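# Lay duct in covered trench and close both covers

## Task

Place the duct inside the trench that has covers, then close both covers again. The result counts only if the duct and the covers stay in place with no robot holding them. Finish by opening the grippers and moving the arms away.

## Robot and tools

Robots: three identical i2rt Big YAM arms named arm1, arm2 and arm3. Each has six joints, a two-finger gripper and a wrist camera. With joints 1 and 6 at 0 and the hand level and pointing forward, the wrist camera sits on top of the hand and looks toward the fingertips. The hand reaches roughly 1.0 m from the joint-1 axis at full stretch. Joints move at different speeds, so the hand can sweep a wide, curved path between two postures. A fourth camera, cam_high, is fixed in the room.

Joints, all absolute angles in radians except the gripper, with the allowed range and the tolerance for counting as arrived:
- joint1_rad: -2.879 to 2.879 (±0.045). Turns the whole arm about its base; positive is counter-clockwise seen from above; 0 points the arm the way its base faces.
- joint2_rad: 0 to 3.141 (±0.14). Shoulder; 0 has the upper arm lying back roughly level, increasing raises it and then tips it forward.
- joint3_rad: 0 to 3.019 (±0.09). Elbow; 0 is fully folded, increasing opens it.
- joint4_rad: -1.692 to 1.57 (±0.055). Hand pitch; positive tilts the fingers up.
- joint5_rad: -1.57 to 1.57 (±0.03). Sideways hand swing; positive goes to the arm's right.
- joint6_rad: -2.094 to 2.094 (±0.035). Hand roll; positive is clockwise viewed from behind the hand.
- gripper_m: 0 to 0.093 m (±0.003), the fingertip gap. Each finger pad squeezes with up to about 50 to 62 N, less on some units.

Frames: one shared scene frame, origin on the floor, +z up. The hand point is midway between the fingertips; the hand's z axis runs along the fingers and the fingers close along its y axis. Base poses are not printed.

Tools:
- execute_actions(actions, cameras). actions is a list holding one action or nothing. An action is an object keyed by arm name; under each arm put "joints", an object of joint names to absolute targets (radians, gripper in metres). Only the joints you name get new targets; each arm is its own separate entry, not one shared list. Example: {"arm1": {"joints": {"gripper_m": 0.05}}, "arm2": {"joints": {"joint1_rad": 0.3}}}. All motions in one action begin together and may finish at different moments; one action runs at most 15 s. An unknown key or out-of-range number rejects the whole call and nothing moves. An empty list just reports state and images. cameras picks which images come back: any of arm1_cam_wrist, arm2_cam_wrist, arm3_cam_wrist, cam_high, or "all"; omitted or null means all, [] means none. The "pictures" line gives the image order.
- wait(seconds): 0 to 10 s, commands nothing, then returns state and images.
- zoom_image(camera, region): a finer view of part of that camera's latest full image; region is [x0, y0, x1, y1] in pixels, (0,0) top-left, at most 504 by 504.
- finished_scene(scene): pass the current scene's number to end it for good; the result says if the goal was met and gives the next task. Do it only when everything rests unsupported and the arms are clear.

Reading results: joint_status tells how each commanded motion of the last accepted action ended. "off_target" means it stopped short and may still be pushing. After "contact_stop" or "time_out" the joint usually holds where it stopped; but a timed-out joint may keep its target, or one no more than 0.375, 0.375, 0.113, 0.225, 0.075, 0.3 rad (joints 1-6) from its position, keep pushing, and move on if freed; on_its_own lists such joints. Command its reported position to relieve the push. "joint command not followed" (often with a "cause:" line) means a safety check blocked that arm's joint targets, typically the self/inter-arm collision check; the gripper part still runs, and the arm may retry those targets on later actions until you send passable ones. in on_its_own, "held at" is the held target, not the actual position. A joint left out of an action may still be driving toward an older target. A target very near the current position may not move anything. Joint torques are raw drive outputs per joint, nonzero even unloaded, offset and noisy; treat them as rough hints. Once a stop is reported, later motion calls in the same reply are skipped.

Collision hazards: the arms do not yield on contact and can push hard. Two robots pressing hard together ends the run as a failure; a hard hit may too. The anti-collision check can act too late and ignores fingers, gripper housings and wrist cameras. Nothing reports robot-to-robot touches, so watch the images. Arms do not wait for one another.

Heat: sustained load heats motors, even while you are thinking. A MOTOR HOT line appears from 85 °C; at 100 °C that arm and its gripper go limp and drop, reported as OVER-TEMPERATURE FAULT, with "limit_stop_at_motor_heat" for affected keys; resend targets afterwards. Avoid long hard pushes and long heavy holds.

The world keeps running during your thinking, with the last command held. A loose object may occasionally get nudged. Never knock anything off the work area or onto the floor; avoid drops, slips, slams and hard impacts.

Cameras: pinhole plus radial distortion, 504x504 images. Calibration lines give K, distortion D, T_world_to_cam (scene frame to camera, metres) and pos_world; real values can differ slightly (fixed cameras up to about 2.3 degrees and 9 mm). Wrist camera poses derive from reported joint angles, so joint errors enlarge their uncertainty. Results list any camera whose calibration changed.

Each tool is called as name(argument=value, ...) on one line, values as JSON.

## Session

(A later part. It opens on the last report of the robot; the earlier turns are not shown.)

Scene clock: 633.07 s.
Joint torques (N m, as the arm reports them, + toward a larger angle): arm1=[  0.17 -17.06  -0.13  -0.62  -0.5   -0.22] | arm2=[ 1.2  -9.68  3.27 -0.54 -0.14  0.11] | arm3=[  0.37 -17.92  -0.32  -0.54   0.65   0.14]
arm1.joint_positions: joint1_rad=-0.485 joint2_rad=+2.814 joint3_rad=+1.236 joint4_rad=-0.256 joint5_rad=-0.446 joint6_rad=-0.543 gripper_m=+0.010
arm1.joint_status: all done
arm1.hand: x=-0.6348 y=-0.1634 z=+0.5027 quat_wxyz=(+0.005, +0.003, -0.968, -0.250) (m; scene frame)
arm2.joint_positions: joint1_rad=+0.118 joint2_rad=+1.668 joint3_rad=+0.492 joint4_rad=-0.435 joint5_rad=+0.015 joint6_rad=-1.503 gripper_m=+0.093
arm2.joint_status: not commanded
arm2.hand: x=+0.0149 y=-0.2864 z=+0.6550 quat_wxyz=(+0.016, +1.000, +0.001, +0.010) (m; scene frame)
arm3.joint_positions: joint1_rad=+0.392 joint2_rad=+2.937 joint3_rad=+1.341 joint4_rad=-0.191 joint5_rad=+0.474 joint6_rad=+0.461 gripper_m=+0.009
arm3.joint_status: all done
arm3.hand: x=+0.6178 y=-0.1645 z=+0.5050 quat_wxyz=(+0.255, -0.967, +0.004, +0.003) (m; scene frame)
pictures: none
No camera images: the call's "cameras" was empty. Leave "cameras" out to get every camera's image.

Covers rest (torques unloaded). Release.

execute_actions(actions=[{"arm1":{"joints":{"gripper_m":0.045}},"arm3":{"joints":{"gripper_m":0.045}}}], cameras=["arm1_cam_wrist","arm3_cam_wrist","cam_high"])

Scene clock: 634.43 s.
Joint torques (N m, as the arm reports them, + toward a larger angle): arm1=[ -0.12 -17.14  -0.16  -0.4   -0.31  -0.17] | arm2=[ 1.76 -9.44  3.24 -0.61 -0.15  0.1 ] | arm3=[  0.5  -18.16  -0.47  -0.54   0.45   0.14]
arm1.joint_positions: joint1_rad=-0.485 joint2_rad=+2.814 joint3_rad=+1.236 joint4_rad=-0.260 joint5_rad=-0.452 joint6_rad=-0.553 gripper_m=+0.045
arm1.joint_status: all done
arm1.hand: x=-0.6350 y=-0.1622 z=+0.5034 quat_wxyz=(+0.004, +0.007, -0.967, -0.254) (m; scene frame)
arm2.joint_positions: joint1_rad=+0.118 joint2_rad=+1.668 joint3_rad=+0.492 joint4_rad=-0.435 joint5_rad=+0.015 joint6_rad=-1.503 gripper_m=+0.093
arm2.joint_status: not commanded
arm2.hand: x=+0.0149 y=-0.2864 z=+0.6550 quat_wxyz=(+0.016, +1.000, +0.001, +0.010) (m; scene frame)
arm3.joint_positions: joint1_rad=+0.392 joint2_rad=+2.937 joint3_rad=+1.344 joint4_rad=-0.191 joint5_rad=+0.479 joint6_rad=+0.462 gripper_m=+0.045
arm3.joint_status: all done
arm3.hand: x=+0.6164 y=-0.1643 z=+0.5051 quat_wxyz=(+0.256, -0.967, +0.004, +0.005) (m; scene frame)
pictures: arm1_cam_wrist, arm3_cam_wrist, cam_high
camera_calibration (this result's frames):
arm1_cam_wrist: T_world_to_cam=[[0.0269868, -0.872828, -0.48728, 0.123309], [-0.801332, -0.310305, 0.511447, -0.810736], [-0.597611, 0.376671, -0.707799, 0.165915], [0, 0, 0, 1]] pos_world=[-0.553843, -0.206443, 0.592169]
arm3_cam_wrist: T_world_to_cam=[[0.0014084, 0.864736, 0.502225, -0.109389], [0.82483, -0.284953, 0.488321, -0.797731], [0.565379, 0.413562, -0.713661, 0.200574], [0, 0, 0, 1]] pos_world=[0.544746, -0.215673, 0.587629]
Images, in order (width x height): arm1_cam_wrist 504x504, arm3_cam_wrist 504x504, cam_high 504x504.

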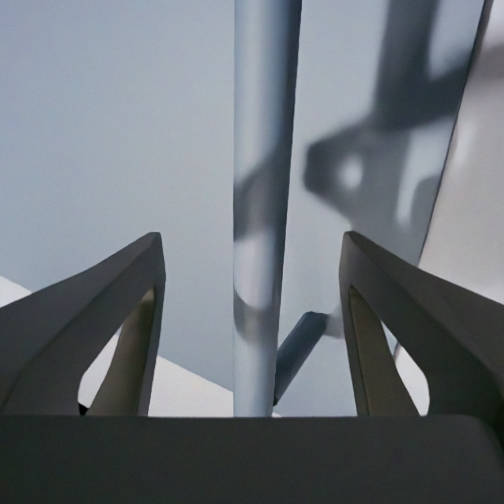

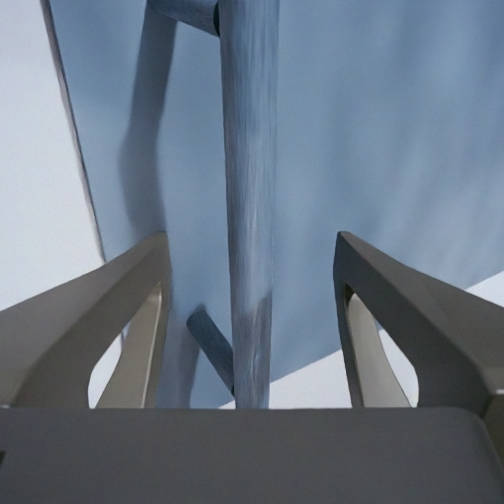

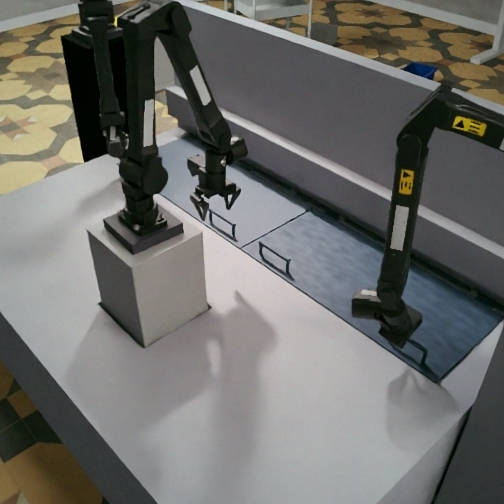

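execute_actions(actions=[{"arm1":{"joints":{"joint1_rad":-0.521,"joint2_rad":2.742,"joint3_rad":1.21,"joint4_rad":-0.315,"joint5_rad":-0.448,"joint6_rad":-0.573}},"arm3":{"joints":{"joint1_rad":0.421,"joint2_rad":2.872,"joint3_rad":1.284,"joint4_rad":-0.215,"joint5_rad":0.471,"joint6_rad":0.48}}}], cameras=[])

execute_actions(actions=[{"arm1":{"joints":{"joint1_rad":-0.55,"joint2_rad":2.66,"joint3_rad":1.19,"joint4_rad":-0.38,"joint5_rad":-0.442,"joint6_rad":-0.609}},"arm3":{"joints":{"joint1_rad":0.448,"joint2_rad":2.787,"joint3_rad":1.238,"joint4_rad":-0.26,"joint5_rad":0.466,"joint6_rad":0.514}}}], cameras=["arm1_cam_wrist","arm3_cam_wrist","cam_high"])

Scene clock: 637.20 s.
Joint torques (N m, as the arm reports them, + toward a larger angle): arm1=[ -0.1  -19.06  -0.34  -0.32   0.01  -0.14] | arm2=[ 1.36 -9.49  3.21 -0.6  -0.18  0.1 ] | arm3=[  1.22 -19.97  -0.82  -0.49   0.24   0.15]
arm1.joint_positions: joint1_rad=-0.511 joint2_rad=+2.752 joint3_rad=+1.211 joint4_rad=-0.309 joint5_rad=-0.452 joint6_rad=-0.564 gripper_m=+0.045
arm1.joint_status: all done
arm1.hand: x=-0.6309 y=-0.1741 z=+0.5279 quat_wxyz=(+0.004, -0.001, -0.967, -0.256) (m; scene frame)
arm2.joint_positions: joint1_rad=+0.118 joint2_rad=+1.668 joint3_rad=+0.492 joint4_rad=-0.435 joint5_rad=+0.015 joint6_rad=-1.503 gripper_m=+0.093
arm2.joint_status: not commanded
arm2.hand: x=+0.0149 y=-0.2864 z=+0.6550 quat_wxyz=(+0.016, +1.000, +0.001, +0.010) (m; scene frame)
arm3.joint_positions: joint1_rad=+0.409 joint2_rad=+2.886 joint3_rad=+1.283 joint4_rad=-0.209 joint5_rad=+0.473 joint6_rad=+0.470 gripper_m=+0.045
arm3.joint_status: all done
arm3.hand: x=+0.6273 y=-0.1667 z=+0.5261 quat_wxyz=(+0.259, -0.966, -0.003, -0.004) (m; scene frame)
pictures: none
No camera images: the call's "cameras" was empty. Leave "cameras" out to get every camera's image.

Scene clock: 638.10 s.
Joint torques (N m, as the arm reports them, + toward a larger angle): arm1=[ -0.09 -19.25   0.26  -0.37   0.    -0.16] | arm2=[ 1.82 -9.41  3.21 -0.65 -0.14  0.12] | arm3=[  0.93 -19.48  -0.6   -0.49   0.24   0.14]
arm1.joint_positions: joint1_rad=-0.541 joint2_rad=+2.664 joint3_rad=+1.189 joint4_rad=-0.373 joint5_rad=-0.446 joint6_rad=-0.600 gripper_m=+0.045
arm1.joint_status: all done
arm1.hand: x=-0.6200 y=-0.1934 z=+0.5617 quat_wxyz=(-0.003, +0.002, -0.967, -0.254) (m; scene frame)
arm2.joint_positions: joint1_rad=+0.118 joint2_rad=+1.668 joint3_rad=+0.492 joint4_rad=-0.435 joint5_rad=+0.015 joint6_rad=-1.503 gripper_m=+0.093
arm2.joint_status: not commanded
arm2.hand: x=+0.0149 y=-0.2864 z=+0.6550 quat_wxyz=(+0.016, +1.000, +0.001, +0.010) (m; scene frame)
arm3.joint_positions: joint1_rad=+0.438 joint2_rad=+2.790 joint3_rad=+1.239 joint4_rad=-0.253 joint5_rad=+0.468 joint6_rad=+0.504 gripper_m=+0.045
arm3.joint_status: all done
arm3.hand: x=+0.6150 y=-0.1844 z=+0.5616 quat_wxyz=(+0.256, -0.967, +0.000, +0.006) (m; scene frame)
pictures: arm1_cam_wrist, arm3_cam_wrist, cam_high
camera_calibration (this result's frames):
arm1_cam_wrist: T_world_to_cam=[[0.0212158, -0.87328, -0.486756, 0.120116], [-0.81141, -0.299478, 0.501923, -0.837005], [-0.584092, 0.38431, -0.714942, 0.241806], [0, 0, 0, 1]] pos_world=[-0.540465, -0.238699, 0.651457]
arm3_cam_wrist: T_world_to_cam=[[-0.00554865, 0.865608, 0.500692, -0.115041], [0.826344, -0.277998, 0.489767, -0.830449], [0.563138, 0.416461, -0.713748, 0.251939], [0, 0, 0, 1]] pos_world=[0.543722, -0.236206, 0.644148]
Images, in order (width x height): arm1_cam_wrist 504x504, arm3_cam_wrist 504x504, cam_high 504x504.

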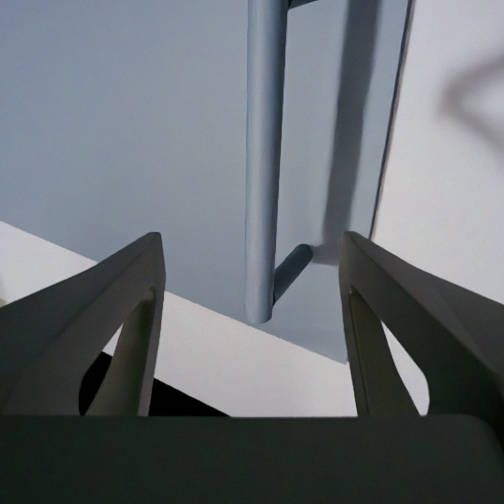

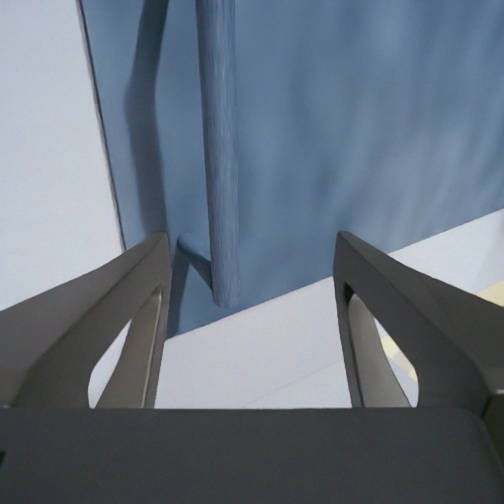

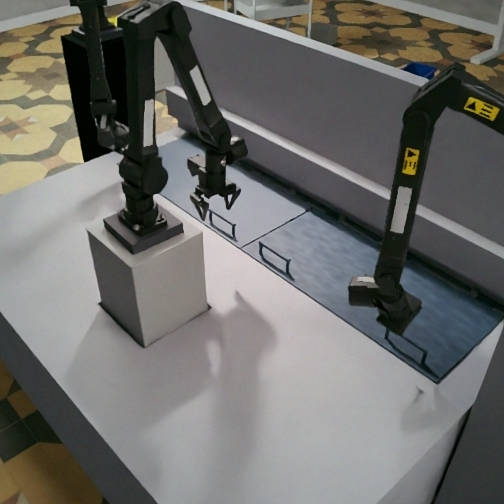

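execute_actions(actions=[{"arm1":{"joints":{"joint1_rad":-0.389,"joint2_rad":2.43,"joint3_rad":0.936,"joint4_rad":-0.166,"joint5_rad":-0.242,"joint6_rad":-0.397}},"arm3":{"joints":{"joint1_rad":0.295,"joint2_rad":2.575,"joint3_rad":0.964,"joint4_rad":-0.031,"joint5_rad":0.249,"joint6_rad":0.315}},"arm2":{"joints":{"joint2_rad":1.2,"joint3_rad":0.4,"joint4_rad":-0.435}}}], cameras=[])

execute_actions(actions=[{"arm1":{"joints":{"joint1_rad":-0.35,"joint2_rad":1.9,"joint3_rad":0.74,"joint4_rad":-0.2,"joint5_rad":-0.1,"joint6_rad":-0.3}},"arm3":{"joints":{"joint1_rad":0.3,"joint2_rad":2.05,"joint3_rad":0.77,"joint4_rad":-0.1,"joint5_rad":0.1,"joint6_rad":0.3}}}])

Scene clock: 645.63 s.
Joint torques (N m, as the arm reports them, + toward a larger angle): arm1=[ -0.32 -16.54  -0.1    0.62   0.14   0.04] | arm2=[ 1.28 -5.46  6.17  0.6  -0.18  0.14] | arm3=[  0.76 -16.75  -0.88   0.63   0.07  -0.06]
arm1.joint_positions: joint1_rad=-0.377 joint2_rad=+2.426 joint3_rad=+0.943 joint4_rad=-0.173 joint5_rad=-0.247 joint6_rad=-0.407 gripper_m=+0.045
arm1.joint_status: all done
arm1.hand: x=-0.6147 y=-0.1650 z=+0.6251 quat_wxyz=(-0.007, +0.014, -0.992, -0.126) (m; scene frame)
arm2.joint_positions: joint1_rad=+0.118 joint2_rad=+1.207 joint3_rad=+0.386 joint4_rad=-0.435 joint5_rad=+0.015 joint6_rad=-1.503 gripper_m=+0.093
arm2.joint_status: all done
arm2.hand: x=+0.0129 y=-0.2635 z=+0.7478 quat_wxyz=(-0.160, +0.987, +0.000, -0.002) (m; scene frame)
arm3.joint_positions: joint1_rad=+0.286 joint2_rad=+2.565 joint3_rad=+0.967 joint4_rad=-0.041 joint5_rad=+0.252 joint6_rad=+0.325 gripper_m=+0.045
arm3.joint_status: all done
arm3.hand: x=+0.6222 y=-0.1612 z=+0.6257 quat_wxyz=(+0.129, -0.992, +0.011, +0.007) (m; scene frame)
pictures: none
No camera images: the call's "cameras" was empty. Leave "cameras" out to get every camera's image.

Scene clock: 646.87 s.
Joint torques (N m, as the arm reports them, + toward a larger angle): arm1=[  1.46 -13.56   4.08   1.13   0.26   0.05] | arm2=[ 1.1  -5.59  6.27  0.67 -0.15  0.11] | arm3=[  1.35 -14.44   2.12   0.87  -0.05  -0.07]
arm1.joint_positions: joint1_rad=-0.363 joint2_rad=+1.894 joint3_rad=+0.736 joint4_rad=-0.203 joint5_rad=-0.105 joint6_rad=-0.309 gripper_m=+0.045
arm1.joint_status: all done
arm1.hand: x=-0.5785 y=-0.1971 z=+0.7968 quat_wxyz=(-0.116, -0.017, -0.993, -0.011) (m; scene frame)
arm2.joint_positions: joint1_rad=+0.118 joint2_rad=+1.207 joint3_rad=+0.386 joint4_rad=-0.435 joint5_rad=+0.015 joint6_rad=-1.503 gripper_m=+0.093
arm2.joint_status: not commanded
arm2.hand: x=+0.0129 y=-0.2635 z=+0.7478 quat_wxyz=(-0.160, +0.987, +0.000, -0.002) (m; scene frame)
arm3.joint_positions: joint1_rad=+0.286 joint2_rad=+2.034 joint3_rad=+0.772 joint4_rad=-0.101 joint5_rad=+0.102 joint6_rad=+0.310 gripper_m=+0.045
arm3.joint_status: all done
arm3.hand: x=+0.5645 y=-0.2048 z=+0.8028 quat_wxyz=(+0.017, -0.993, +0.013, +0.115) (m; scene frame)
pictures: arm1_cam_wrist, arm2_cam_wrist, arm3_cam_wrist, cam_high
camera_calibration (this result's frames):
arm1_cam_wrist: T_world_to_cam=[[-0.016107, -0.999689, -0.0190305, -0.188758], [-0.922228, 0.00750002, 0.386573, -0.834143], [-0.38631, 0.0237771, -0.922062, 0.643921], [0, 0, 0, 1]] pos_world=[-0.523558, -0.197754, 0.9126]
arm2_cam_wrist: T_world_to_cam=[[0.000113306, 0.955873, 0.293779, 0.029647], [0.818573, -0.168836, 0.54903, -0.457325], [0.574403, 0.240417, -0.782471, 0.764782], [0, 0, 0, 1]] pos_world=[-0.0649425, -0.289418, 0.840795]
arm3_cam_wrist: T_world_to_cam=[[0.0221682, 0.998967, 0.0396614, 0.163344], [0.92854, -0.0352774, 0.369552, -0.823958], [0.37057, 0.0286349, -0.928363, 0.662633], [0, 0, 0, 1]] pos_world=[0.515905, -0.211216, 0.913181]
Images, in order (width x height): arm1_cam_wrist 504x504, arm2_cam_wrist 504x504, arm3_cam_wrist 504x504, cam_high 504x504.

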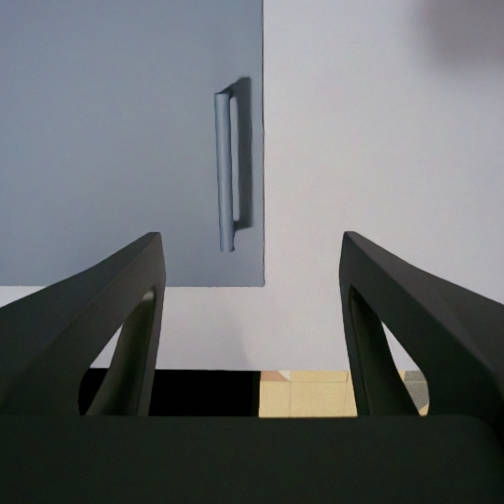

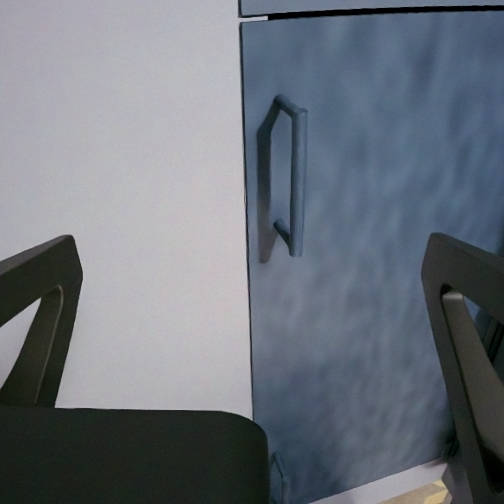

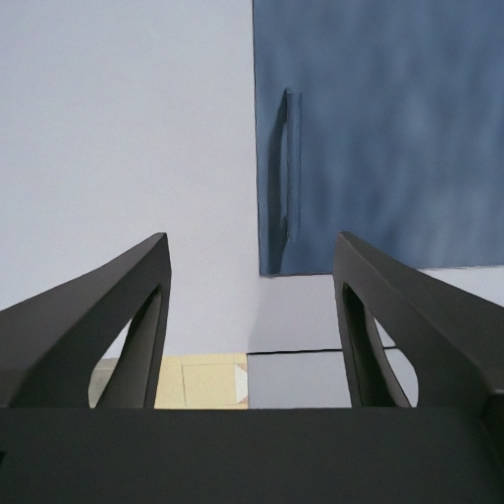

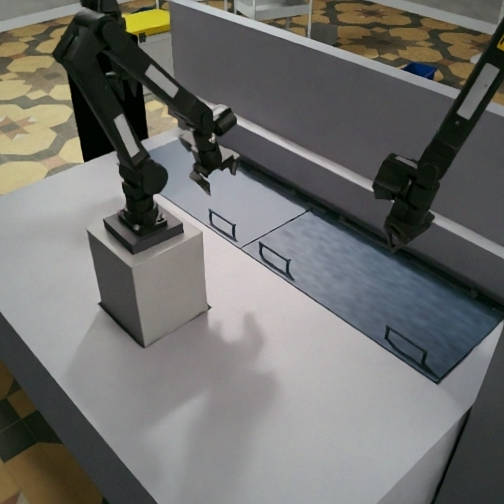

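zoom_image(camera="cam_high", region=[200, 190, 504, 400])

Region (200, 190, 504, 400) of cam_high's 504x504 image, scaled by 1.658, with more detail than that image has; it fills the top 348 rows of this view, and the rest is white.

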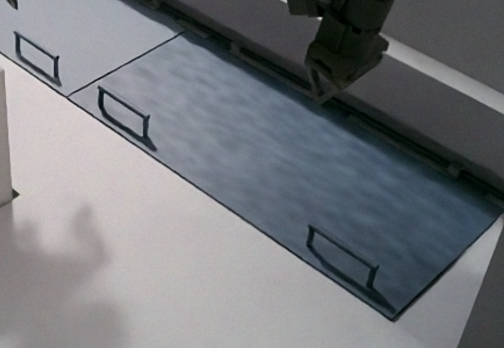

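finished_scene(scene=1)

The scene is finished: the task was done.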